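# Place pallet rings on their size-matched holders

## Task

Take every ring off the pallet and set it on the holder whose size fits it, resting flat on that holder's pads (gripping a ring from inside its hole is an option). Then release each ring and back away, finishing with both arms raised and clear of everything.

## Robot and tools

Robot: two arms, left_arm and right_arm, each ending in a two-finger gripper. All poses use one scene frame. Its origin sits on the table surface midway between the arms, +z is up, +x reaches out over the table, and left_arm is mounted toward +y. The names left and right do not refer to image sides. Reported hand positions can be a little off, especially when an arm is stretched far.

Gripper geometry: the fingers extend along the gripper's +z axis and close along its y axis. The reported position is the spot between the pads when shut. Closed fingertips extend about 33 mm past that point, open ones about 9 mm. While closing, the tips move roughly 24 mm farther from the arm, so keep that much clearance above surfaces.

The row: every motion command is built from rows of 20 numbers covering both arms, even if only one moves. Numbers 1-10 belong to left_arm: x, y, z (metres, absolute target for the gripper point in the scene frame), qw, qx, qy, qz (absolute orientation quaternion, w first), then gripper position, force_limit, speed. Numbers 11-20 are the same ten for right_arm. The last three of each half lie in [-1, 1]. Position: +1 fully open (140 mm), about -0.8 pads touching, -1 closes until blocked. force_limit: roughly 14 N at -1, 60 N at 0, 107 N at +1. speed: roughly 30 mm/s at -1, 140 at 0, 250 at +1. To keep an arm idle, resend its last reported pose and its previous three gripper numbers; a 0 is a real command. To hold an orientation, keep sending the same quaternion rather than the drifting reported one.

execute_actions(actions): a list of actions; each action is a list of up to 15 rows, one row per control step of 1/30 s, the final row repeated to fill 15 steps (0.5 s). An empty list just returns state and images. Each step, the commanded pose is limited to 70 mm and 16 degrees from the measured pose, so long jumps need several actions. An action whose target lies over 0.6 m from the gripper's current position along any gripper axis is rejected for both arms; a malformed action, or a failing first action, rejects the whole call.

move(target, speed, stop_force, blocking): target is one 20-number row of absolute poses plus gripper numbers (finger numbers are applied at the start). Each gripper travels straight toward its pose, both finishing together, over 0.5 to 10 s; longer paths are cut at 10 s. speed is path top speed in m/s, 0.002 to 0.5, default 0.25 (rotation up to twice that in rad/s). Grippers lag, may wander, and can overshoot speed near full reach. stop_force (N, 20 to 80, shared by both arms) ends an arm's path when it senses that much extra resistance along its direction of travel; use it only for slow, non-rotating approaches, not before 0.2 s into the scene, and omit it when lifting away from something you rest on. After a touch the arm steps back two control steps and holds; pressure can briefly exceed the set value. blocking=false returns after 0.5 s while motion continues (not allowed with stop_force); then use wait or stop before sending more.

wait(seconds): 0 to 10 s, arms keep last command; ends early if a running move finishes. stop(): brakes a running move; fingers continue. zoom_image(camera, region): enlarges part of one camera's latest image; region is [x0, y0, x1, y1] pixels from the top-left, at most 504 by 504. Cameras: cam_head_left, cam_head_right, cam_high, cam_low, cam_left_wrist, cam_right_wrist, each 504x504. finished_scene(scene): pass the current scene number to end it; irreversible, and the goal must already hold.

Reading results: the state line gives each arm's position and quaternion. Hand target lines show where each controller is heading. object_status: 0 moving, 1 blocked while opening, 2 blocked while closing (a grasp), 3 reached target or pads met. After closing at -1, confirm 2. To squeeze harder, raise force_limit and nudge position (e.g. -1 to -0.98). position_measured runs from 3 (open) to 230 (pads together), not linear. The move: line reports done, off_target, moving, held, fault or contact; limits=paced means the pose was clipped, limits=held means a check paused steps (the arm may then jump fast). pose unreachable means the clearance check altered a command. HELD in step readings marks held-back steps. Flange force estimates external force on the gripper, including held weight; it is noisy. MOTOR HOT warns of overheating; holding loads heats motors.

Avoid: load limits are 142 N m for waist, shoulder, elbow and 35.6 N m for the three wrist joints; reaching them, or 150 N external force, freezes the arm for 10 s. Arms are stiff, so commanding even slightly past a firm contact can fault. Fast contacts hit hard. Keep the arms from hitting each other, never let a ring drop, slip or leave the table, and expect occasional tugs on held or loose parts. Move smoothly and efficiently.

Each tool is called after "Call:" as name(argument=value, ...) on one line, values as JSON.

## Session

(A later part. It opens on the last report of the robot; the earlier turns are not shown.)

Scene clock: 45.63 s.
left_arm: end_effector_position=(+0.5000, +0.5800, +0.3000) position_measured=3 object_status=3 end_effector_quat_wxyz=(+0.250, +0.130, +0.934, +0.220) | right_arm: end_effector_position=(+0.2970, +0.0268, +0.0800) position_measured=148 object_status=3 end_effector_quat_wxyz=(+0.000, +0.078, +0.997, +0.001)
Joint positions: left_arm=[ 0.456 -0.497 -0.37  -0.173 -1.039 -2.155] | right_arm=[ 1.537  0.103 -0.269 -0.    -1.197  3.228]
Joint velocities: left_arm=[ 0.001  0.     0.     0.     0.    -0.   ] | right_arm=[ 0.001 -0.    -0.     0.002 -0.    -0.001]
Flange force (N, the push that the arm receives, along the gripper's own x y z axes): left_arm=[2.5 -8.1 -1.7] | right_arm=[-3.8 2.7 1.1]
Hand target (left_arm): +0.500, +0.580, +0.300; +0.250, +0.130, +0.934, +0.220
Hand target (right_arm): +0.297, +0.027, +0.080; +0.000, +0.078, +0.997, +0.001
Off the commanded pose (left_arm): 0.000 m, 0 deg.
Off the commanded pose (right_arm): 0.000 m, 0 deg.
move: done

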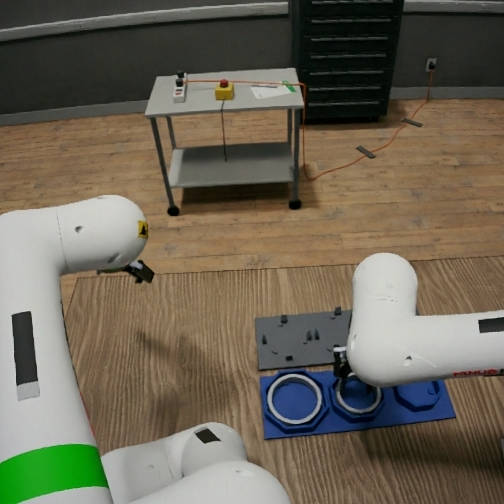

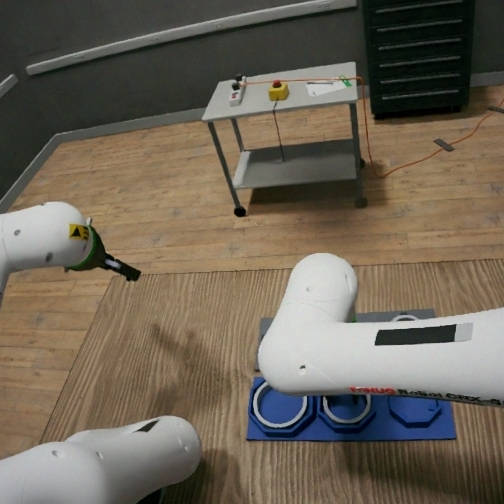

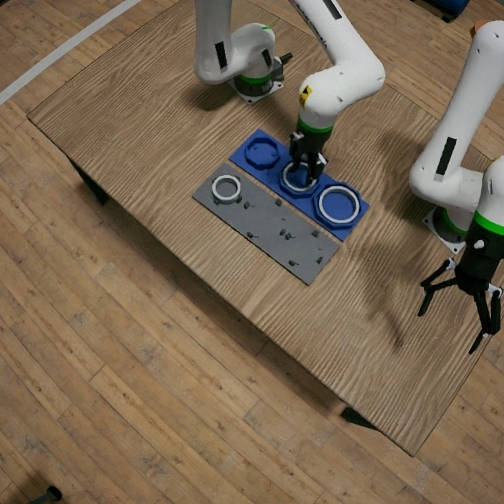

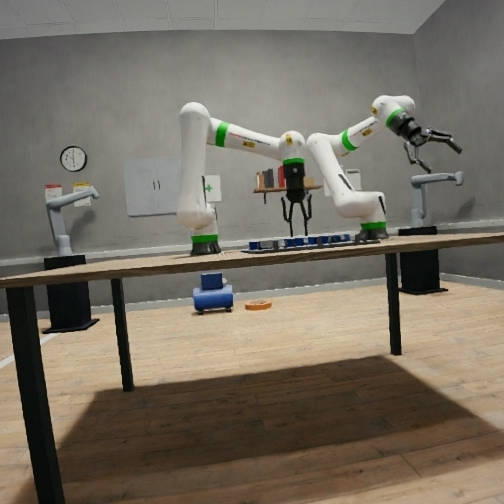

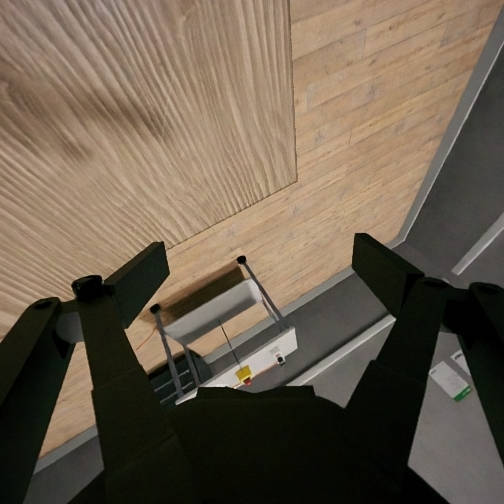

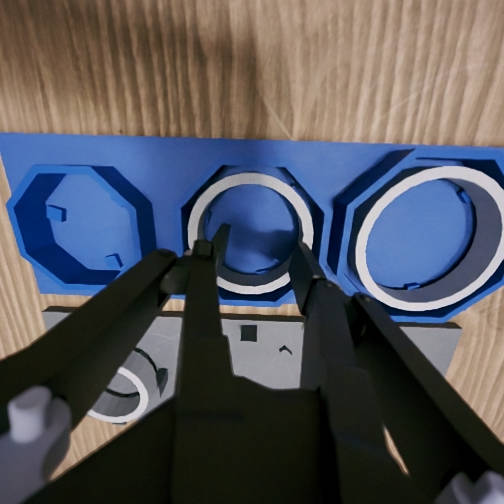

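Call:
move(target=[0.50,0.58,0.30,0.25,0.13,0.934,0.22,1,0,0,0.289,0.018,0.044,0,0.078,0.997,0,-0.15,0.3,0], speed=0.05)

Call:
move(target=[0.50,0.58,0.30,0.25,0.13,0.934,0.22,1,0,0,0.289,0.018,0.044,0,0.078,0.997,0,1,0.3,-0.7])

Call:
move(target=[0.50,0.58,0.30,0.25,0.13,0.934,0.22,1,0,0,0.289,0.018,0.09,0,0.078,0.997,0,1,0.3,-0.7], speed=0.07)

Call:
move(target=[0.50,0.58,0.30,0.25,0.13,0.934,0.22,1,0,0,0.464,0.176,0.085,0,0.078,0.997,0,1,0.3,-0.7], speed=0.18)

Call:
move(target=[0.50,0.58,0.30,0.25,0.13,0.934,0.22,1,0,0,0.464,0.176,0.068,0,0.078,0.997,0,1,0.3,-0.7], speed=0.04)

Scene clock: 48.90 s.
left_arm: end_effector_position=(+0.5000, +0.5800, +0.3000) position_measured=3 object_status=3 end_effector_quat_wxyz=(+0.250, +0.130, +0.934, +0.220) | right_arm: end_effector_position=(+0.2890, +0.0181, +0.0440) position_measured=148 object_status=3 end_effector_quat_wxyz=(-0.000, +0.078, +0.997, +0.000)
Joint positions: left_arm=[ 0.456 -0.497 -0.37  -0.173 -1.039 -2.155] | right_arm=[ 1.55   0.113 -0.35  -0.    -1.108  3.215]
Joint velocities: left_arm=[ 0.     0.001 -0.     0.     0.     0.   ] | right_arm=[-0.001 -0.    -0.     0.     0.     0.001]
Flange force (N, the push that the arm receives, along the gripper's own x y z axes): left_arm=[0.9 -7.0 -0.2] | right_arm=[-2.2 2.3 0.6]
Hand target (left_arm): +0.500, +0.580, +0.300; +0.250, +0.130, +0.934, +0.220
Hand target (right_arm): +0.289, +0.018, +0.044; -0.000, +0.078, +0.997, +0.000
Off the commanded pose (left_arm): 0.000 m, 0 deg.
Off the commanded pose (right_arm): 0.000 m, 0 deg.
move: done

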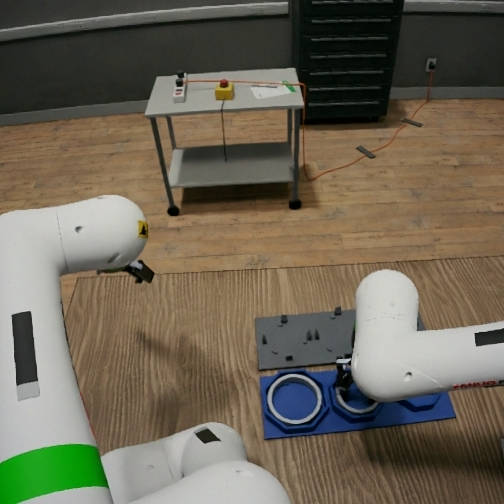

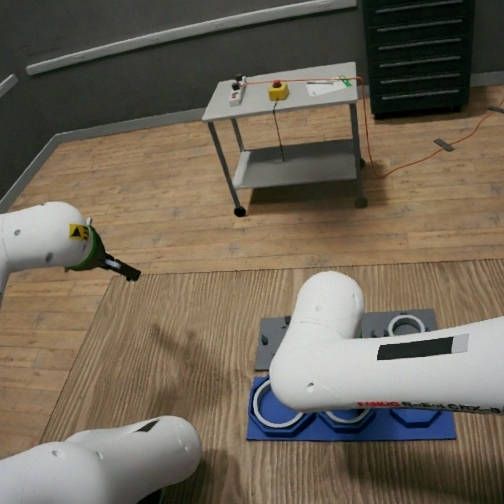

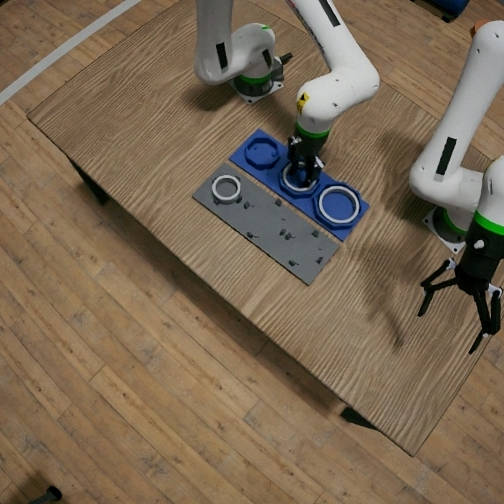

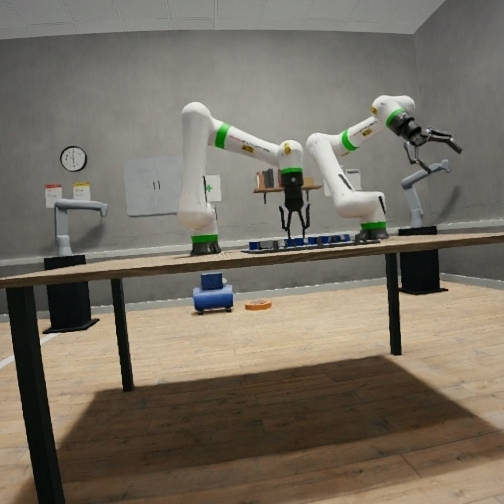

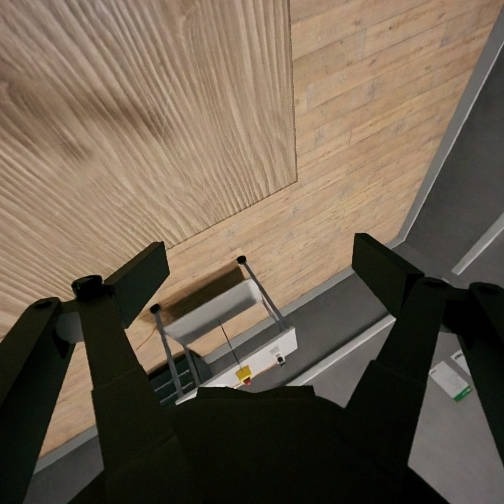

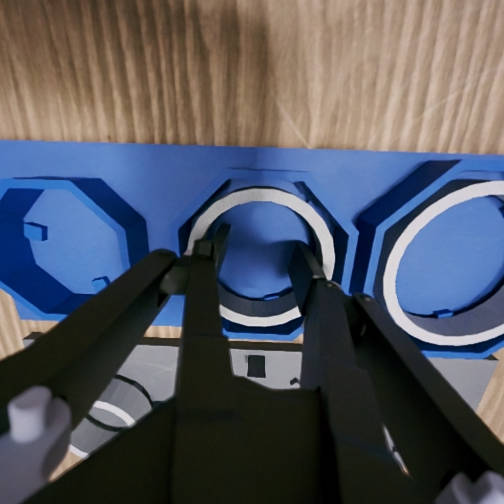

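Scene clock: 49.60 s.
left_arm: end_effector_position=(+0.5000, +0.5800, +0.3000) position_measured=3 object_status=3 end_effector_quat_wxyz=(+0.250, +0.130, +0.934, +0.220) | right_arm: end_effector_position=(+0.2890, +0.0180, +0.0440) position_measured=116 object_status=1 end_effector_quat_wxyz=(-0.000, +0.078, +0.997, +0.000)
Joint positions: left_arm=[ 0.456 -0.497 -0.37  -0.173 -1.039 -2.155] | right_arm=[ 1.55   0.113 -0.35  -0.    -1.108  3.215]
Joint velocities: left_arm=[ 0. -0. -0. -0. -0.  0.] | right_arm=[-0.001 -0.     0.001  0.001 -0.    -0.001]
Flange force (N, the push that the arm receives, along the gripper's own x y z axes): left_arm=[-0.2 -3.1 0.8] | right_arm=[-2.4 1.9 5.4]
Hand target (left_arm): +0.500, +0.580, +0.300; +0.250, +0.130, +0.934, +0.220
Hand target (right_arm): +0.289, +0.018, +0.044; -0.000, +0.078, +0.997, +0.000
Off the commanded pose (left_arm): 0.000 m, 0 deg.
Off the commanded pose (right_arm): 0.000 m, 0 deg.
move: done

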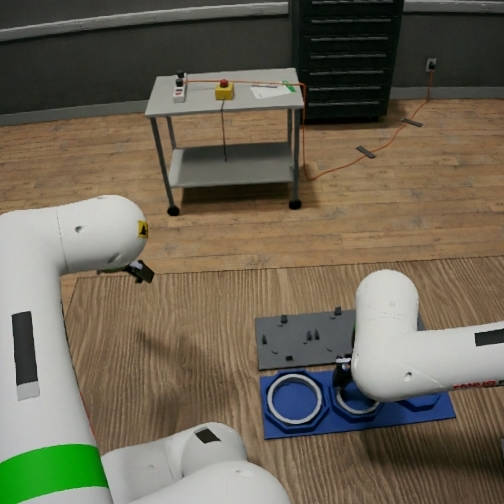

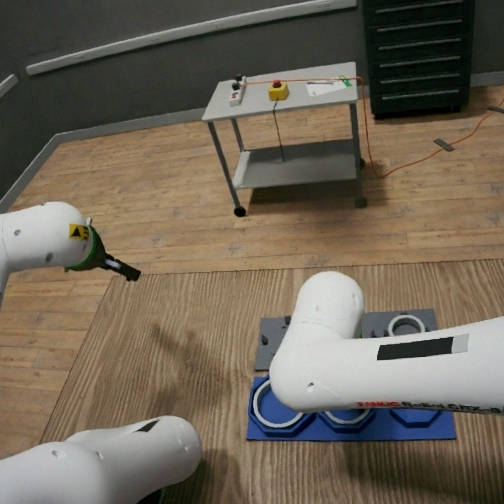

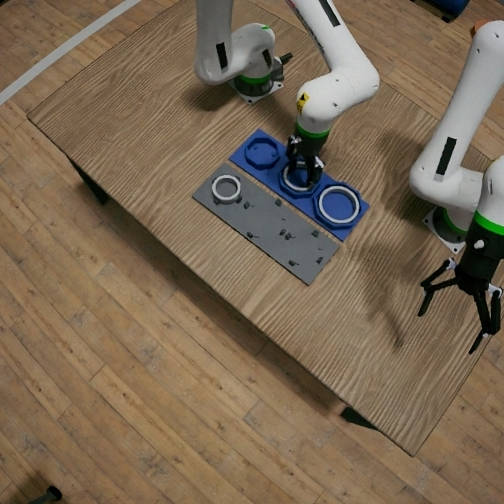

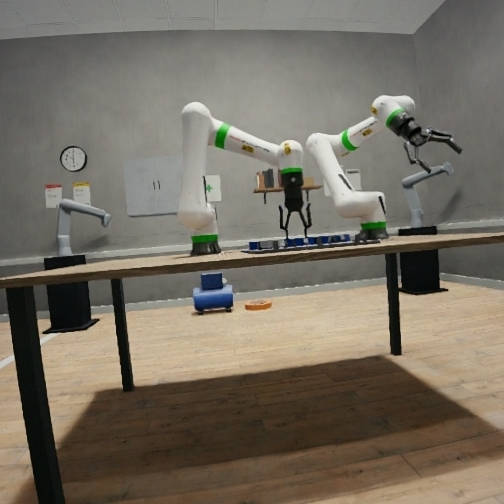

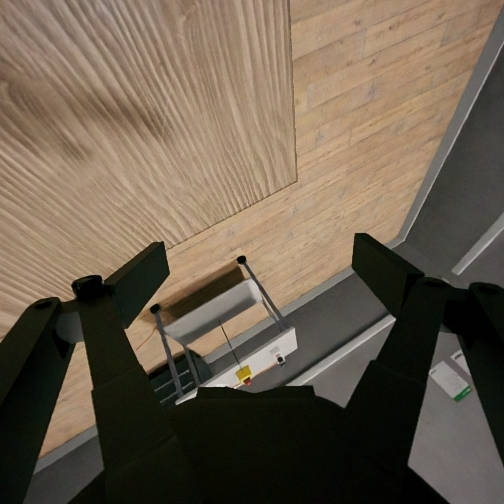

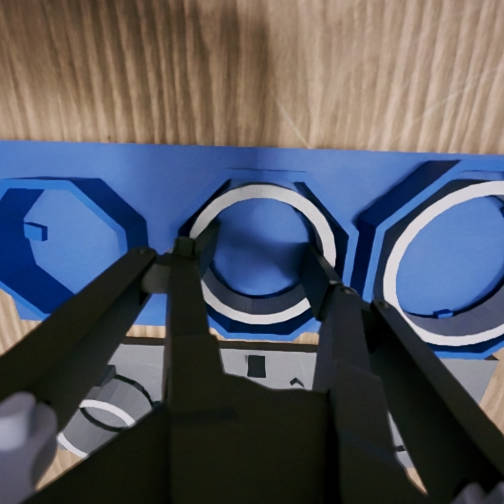

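Scene clock: 50.53 s.
left_arm: end_effector_position=(+0.5000, +0.5800, +0.3000) position_measured=3 object_status=3 end_effector_quat_wxyz=(+0.250, +0.130, +0.934, +0.220) | right_arm: end_effector_position=(+0.2890, +0.0179, +0.0900) position_measured=116 object_status=1 end_effector_quat_wxyz=(+0.000, +0.078, +0.997, -0.000)
Joint positions: left_arm=[ 0.456 -0.497 -0.37  -0.173 -1.039 -2.155] | right_arm=[ 1.55   0.066 -0.285  0.    -1.22   3.215]
Joint velocities: left_arm=[-0.001 -0.    -0.    -0.    -0.    -0.   ] | right_arm=[-0.002 -0.     0.    -0.001 -0.     0.002]
Flange force (N, the push that the arm receives, along the gripper's own x y z axes): left_arm=[4.9 -4.9 -2.1] | right_arm=[-2.3 2.0 5.6]
Hand target (left_arm): +0.500, +0.580, +0.300; +0.250, +0.130, +0.934, +0.220
Hand target (right_arm): +0.289, +0.018, +0.090; +0.000, +0.078, +0.997, -0.000
Off the commanded pose (left_arm): 0.000 m, 0 deg.
Off the commanded pose (right_arm): 0.000 m, 0 deg.
move: done

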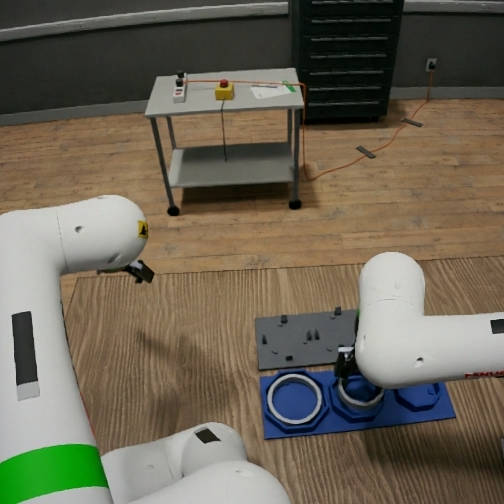

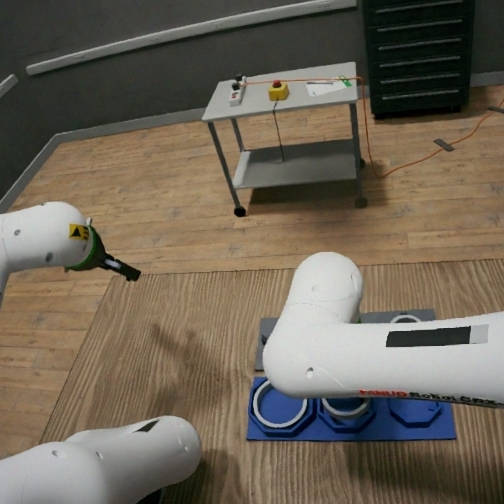

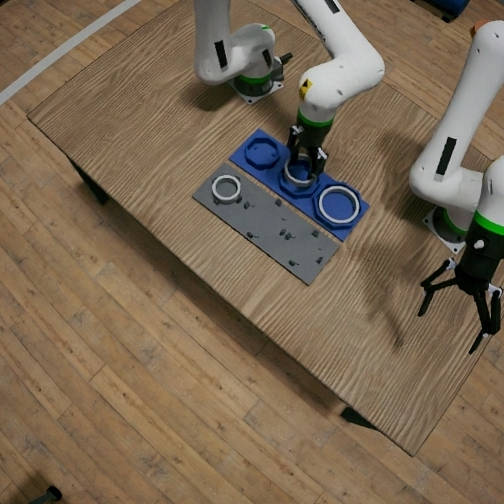

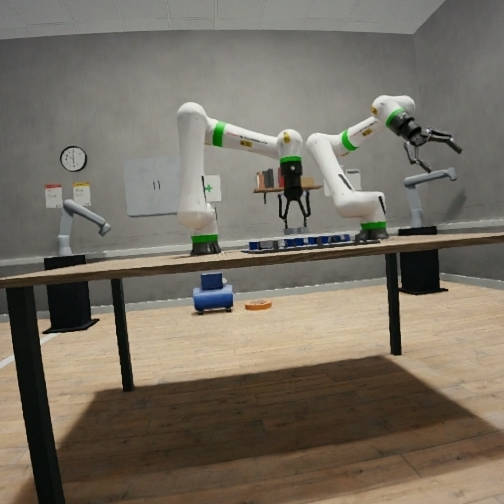

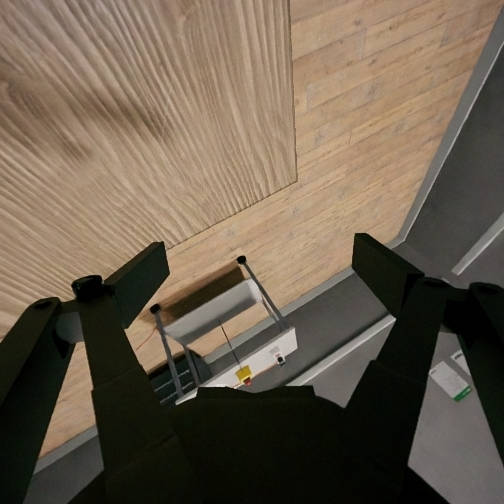

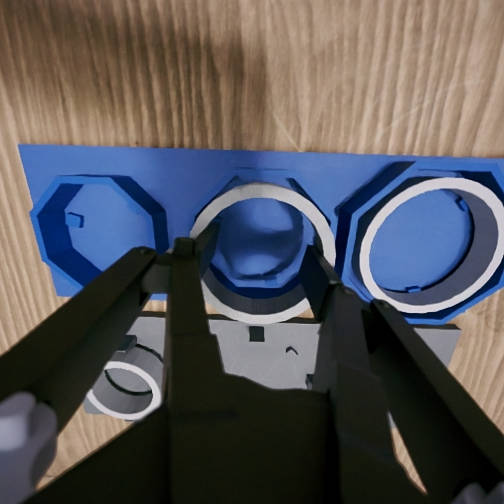

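Scene clock: 52.27 s.
left_arm: end_effector_position=(+0.5000, +0.5800, +0.3000) position_measured=3 object_status=3 end_effector_quat_wxyz=(+0.250, +0.130, +0.934, +0.220) | right_arm: end_effector_position=(+0.4636, +0.1763, +0.0855) position_measured=116 object_status=1 end_effector_quat_wxyz=(+0.000, +0.078, +0.997, -0.000)
Joint positions: left_arm=[ 0.456 -0.497 -0.37  -0.173 -1.039 -2.155] | right_arm=[ 1.343  0.632  0.459  0.    -1.399  3.421]
Joint velocities: left_arm=[-0.    -0.002  0.    -0.    -0.    -0.   ] | right_arm=[-0.     0.001  0.001 -0.002 -0.     0.   ]
Flange force (N, the push that the arm receives, along the gripper's own x y z axes): left_arm=[1.1 -3.8 1.6] | right_arm=[-1.2 1.5 5.1]
Hand target (left_arm): +0.500, +0.580, +0.300; +0.250, +0.130, +0.934, +0.220
Hand target (right_arm): +0.464, +0.176, +0.085; +0.000, +0.078, +0.997, -0.000
Off the commanded pose (left_arm): 0.000 m, 0 deg.
Off the commanded pose (right_arm): 0.001 m, 0 deg.
move: done

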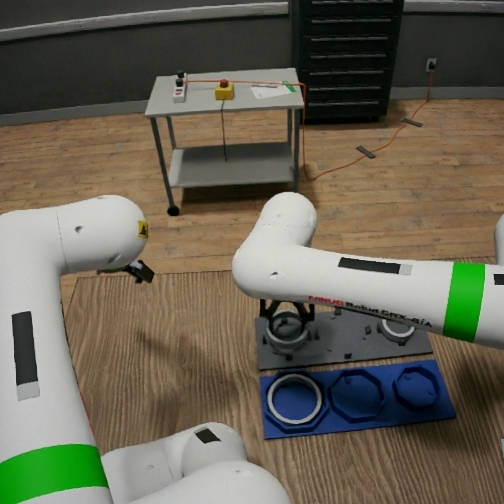

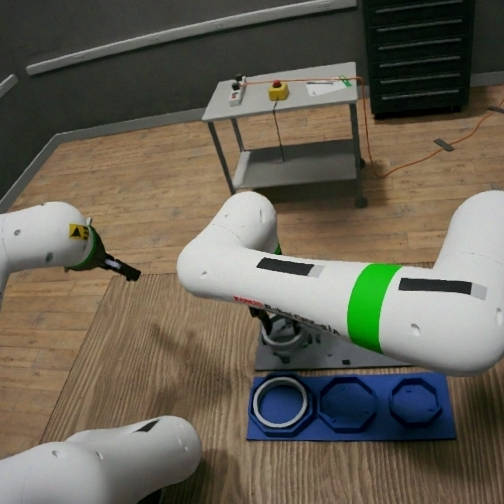

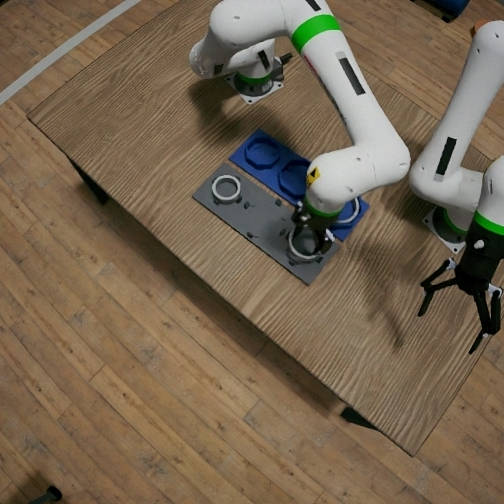

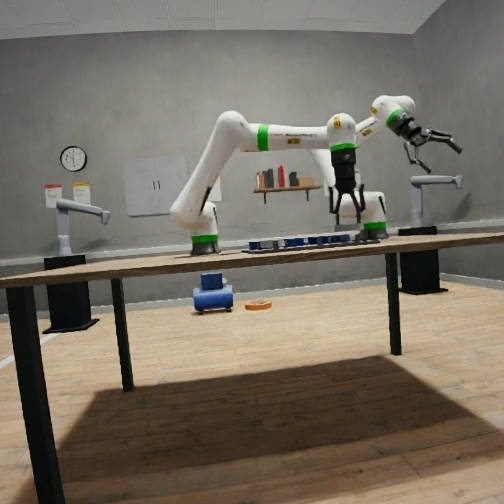

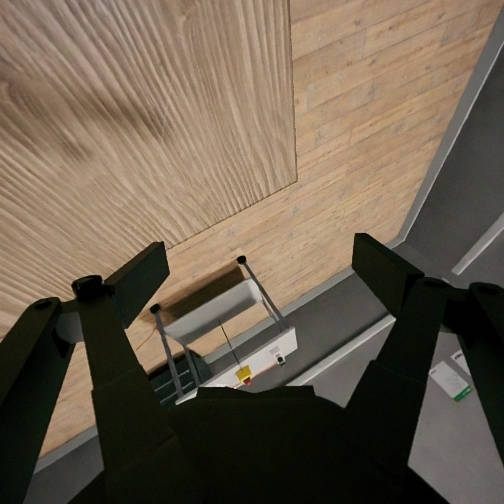

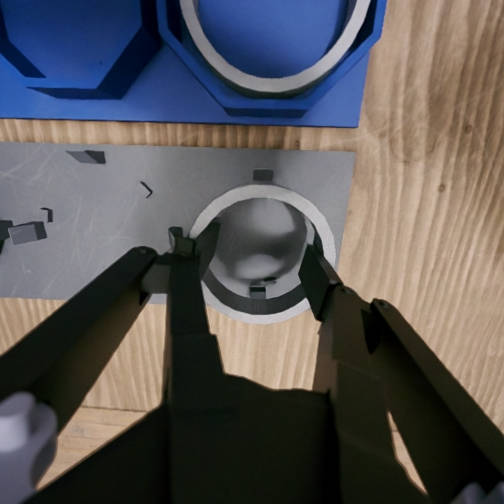

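Scene clock: 53.00 s.
left_arm: end_effector_position=(+0.5000, +0.5800, +0.3000) position_measured=3 object_status=3 end_effector_quat_wxyz=(+0.250, +0.130, +0.934, +0.220) | right_arm: end_effector_position=(+0.4640, +0.1760, +0.0680) position_measured=116 object_status=1 end_effector_quat_wxyz=(-0.000, +0.078, +0.997, +0.000)
Joint positions: left_arm=[ 0.456 -0.497 -0.37  -0.173 -1.039 -2.155] | right_arm=[ 1.342  0.641  0.432 -0.    -1.362  3.423]
Joint velocities: left_arm=[-0.001 -0.     0.    -0.     0.    -0.   ] | right_arm=[-0.001 -0.     0.     0.    -0.    -0.   ]
Flange force (N, the push that the arm receives, along the gripper's own x y z axes): left_arm=[4.9 2.5 0.2] | right_arm=[-2.0 2.5 5.1]
Hand target (left_arm): +0.500, +0.580, +0.300; +0.250, +0.130, +0.934, +0.220
Hand target (right_arm): +0.464, +0.176, +0.068; -0.000, +0.078, +0.997, +0.000
Off the commanded pose (left_arm): 0.000 m, 0 deg.
Off the commanded pose (right_arm): 0.000 m, 0 deg.
move: done

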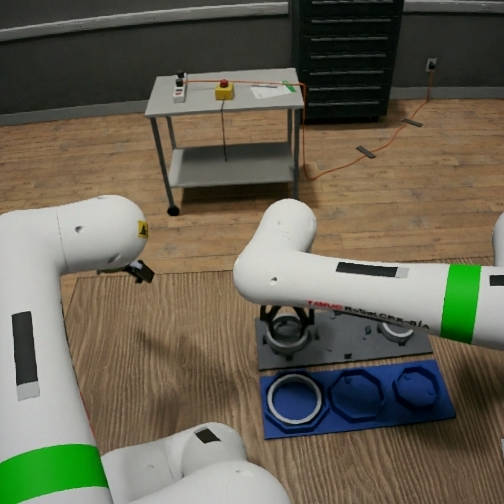

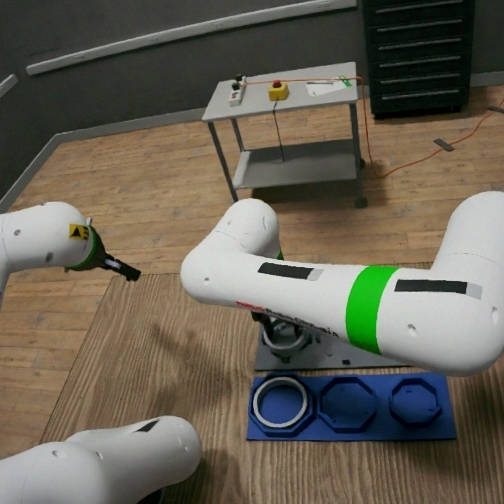

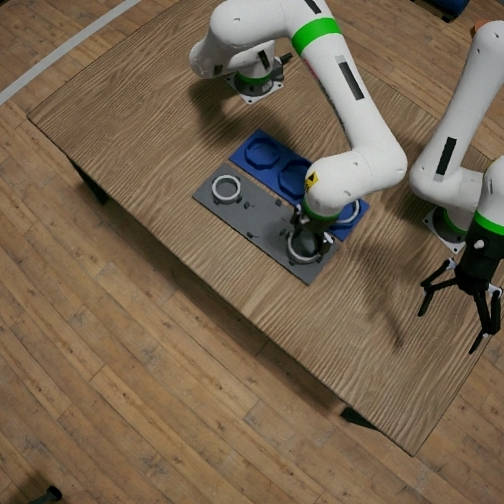

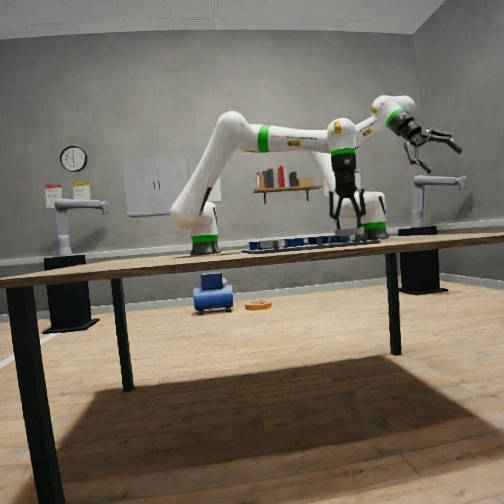

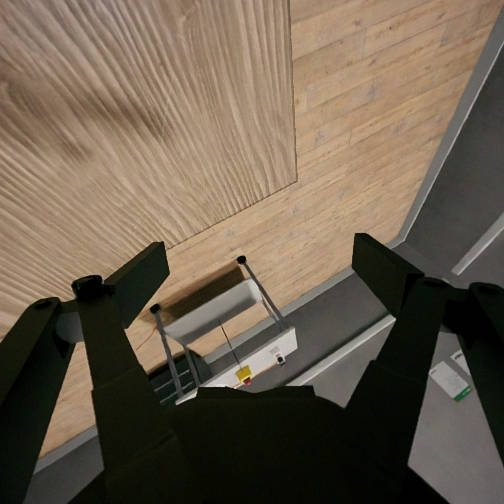

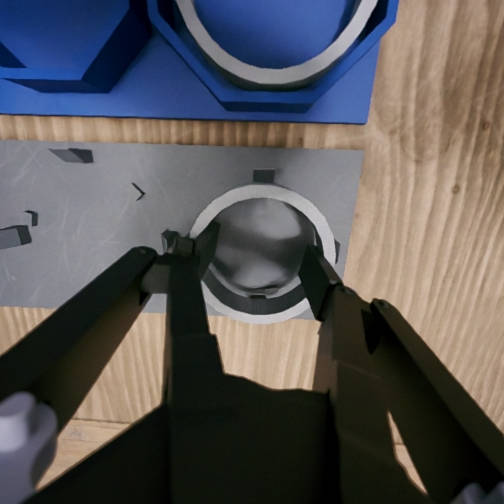

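Call:
move(target=[0.50,0.58,0.30,0.25,0.13,0.934,0.22,1,0,0,0.4655,0.1755,0.06,0,0.078,0.997,0,1,0.3,-0.7], speed=0.02)

Call:
move(target=[0.50,0.58,0.30,0.25,0.13,0.934,0.22,1,0,0,0.4655,0.1755,0.04,0,0.078,0.997,0,1,0.3,-0.7], speed=0.004, stop_force=20)

Scene clock: 54.63 s.
left_arm: end_effector_position=(+0.5000, +0.5800, +0.3000) position_measured=3 object_status=3 end_effector_quat_wxyz=(+0.250, +0.130, +0.934, +0.220) | right_arm: end_effector_position=(+0.4655, +0.1755, +0.0600) position_measured=116 object_status=1 end_effector_quat_wxyz=(-0.000, +0.078, +0.997, +0.000)
Joint positions: left_arm=[ 0.456 -0.497 -0.37  -0.173 -1.039 -2.155] | right_arm=[ 1.34   0.647  0.422 -0.    -1.346  3.425]
Joint velocities: left_arm=[ 0.001  0.001 -0.     0.    -0.    -0.   ] | right_arm=[-0.001  0.     0.001  0.001  0.     0.001]
Flange force (N, the push that the arm receives, along the gripper's own x y z axes): left_arm=[-2.3 -4.9 1.7] | right_arm=[-1.2 0.9 5.2]
Hand target (left_arm): +0.500, +0.580, +0.300; +0.250, +0.130, +0.934, +0.220
Hand target (right_arm): +0.466, +0.176, +0.060; -0.000, +0.078, +0.997, -0.000
Off the commanded pose (left_arm): 0.000 m, 0 deg.
Off the commanded pose (right_arm): 0.000 m, 0 deg.
move: done

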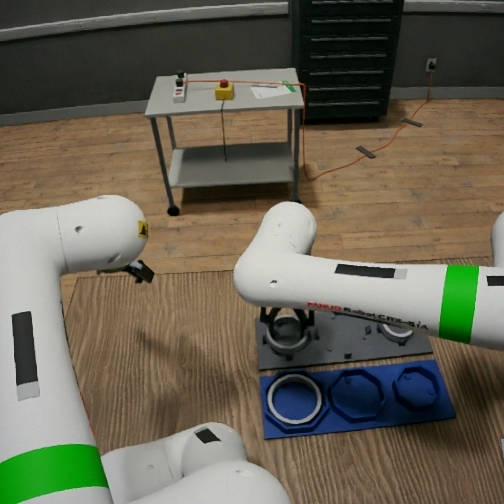

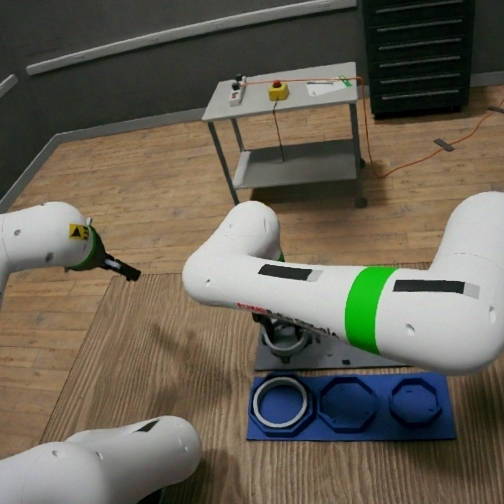

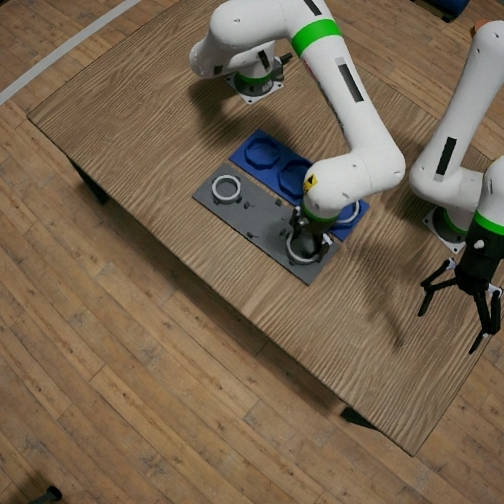

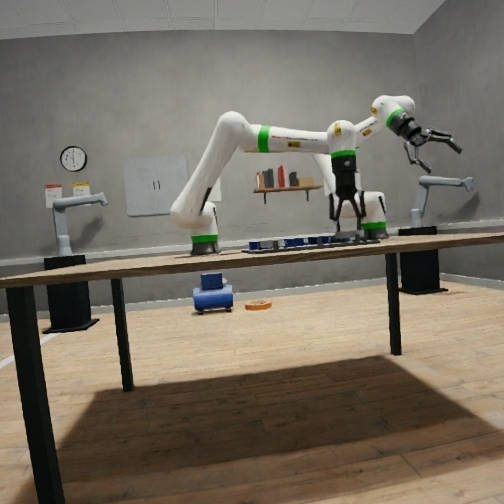

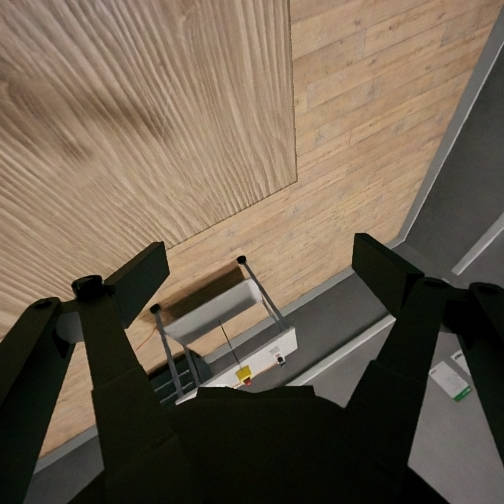

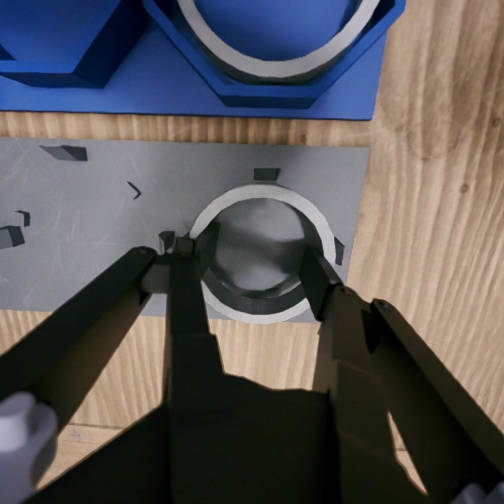

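Scene clock: 57.87 s.
left_arm: end_effector_position=(+0.5000, +0.5800, +0.3000) position_measured=3 object_status=3 end_effector_quat_wxyz=(+0.250, +0.130, +0.934, +0.220) | right_arm: end_effector_position=(+0.4655, +0.1757, +0.0484) position_measured=116 object_status=1 end_effector_quat_wxyz=(+0.000, +0.078, +0.997, +0.000)
Joint positions: left_arm=[ 0.456 -0.497 -0.37  -0.173 -1.039 -2.155] | right_arm=[ 1.34   0.654  0.406 -0.    -1.322  3.425]
Joint velocities: left_arm=[ 0.001  0.002  0.    -0.    -0.    -0.   ] | right_arm=[ 0.001  0.     0.002 -0.001  0.    -0.   ]
Flange force (N, the push that the arm receives, along the gripper's own x y z axes): left_arm=[-3.3 -7.1 -1.0] | right_arm=[0.3 -0.2 -22.1]
Hand target (left_arm): +0.500, +0.580, +0.300; +0.250, +0.130, +0.934, +0.220
Hand target (right_arm): +0.465, +0.176, +0.049; -0.000, +0.078, +0.997, +0.000
Off the commanded pose (left_arm): 0.000 m, 0 deg.
Off the commanded pose (right_arm): 0.008 m, 0 deg.
move: contact (right_arm)

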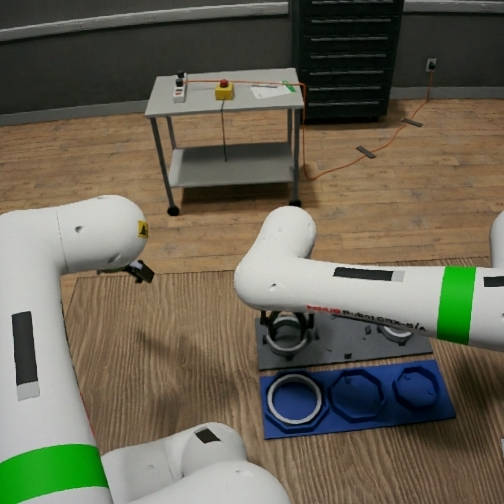

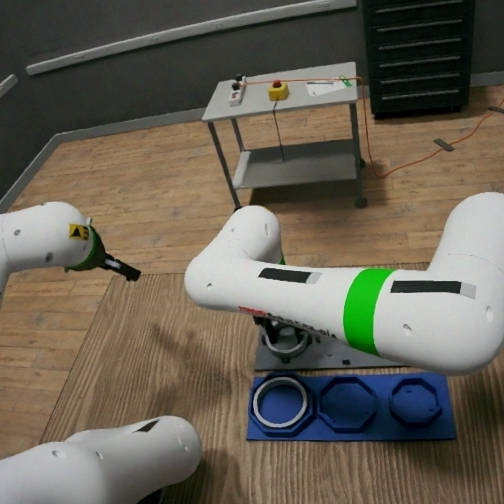

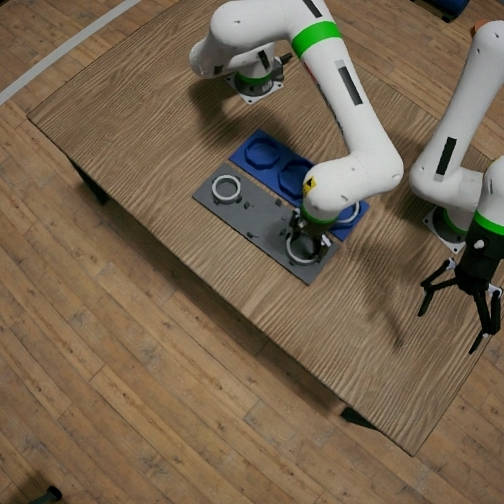

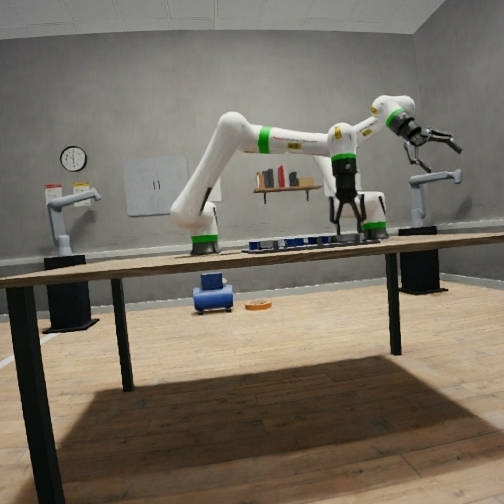

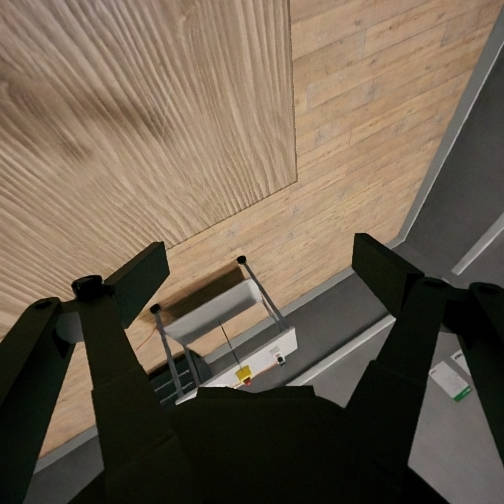

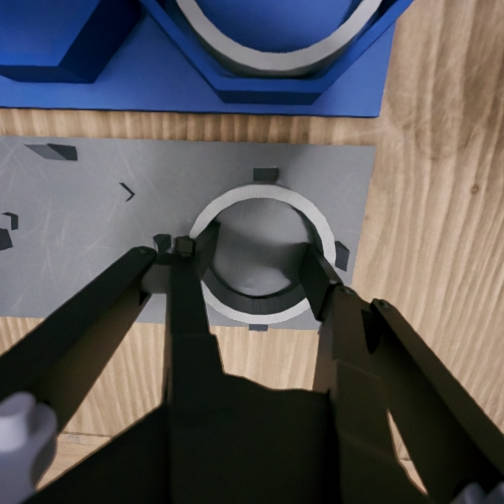

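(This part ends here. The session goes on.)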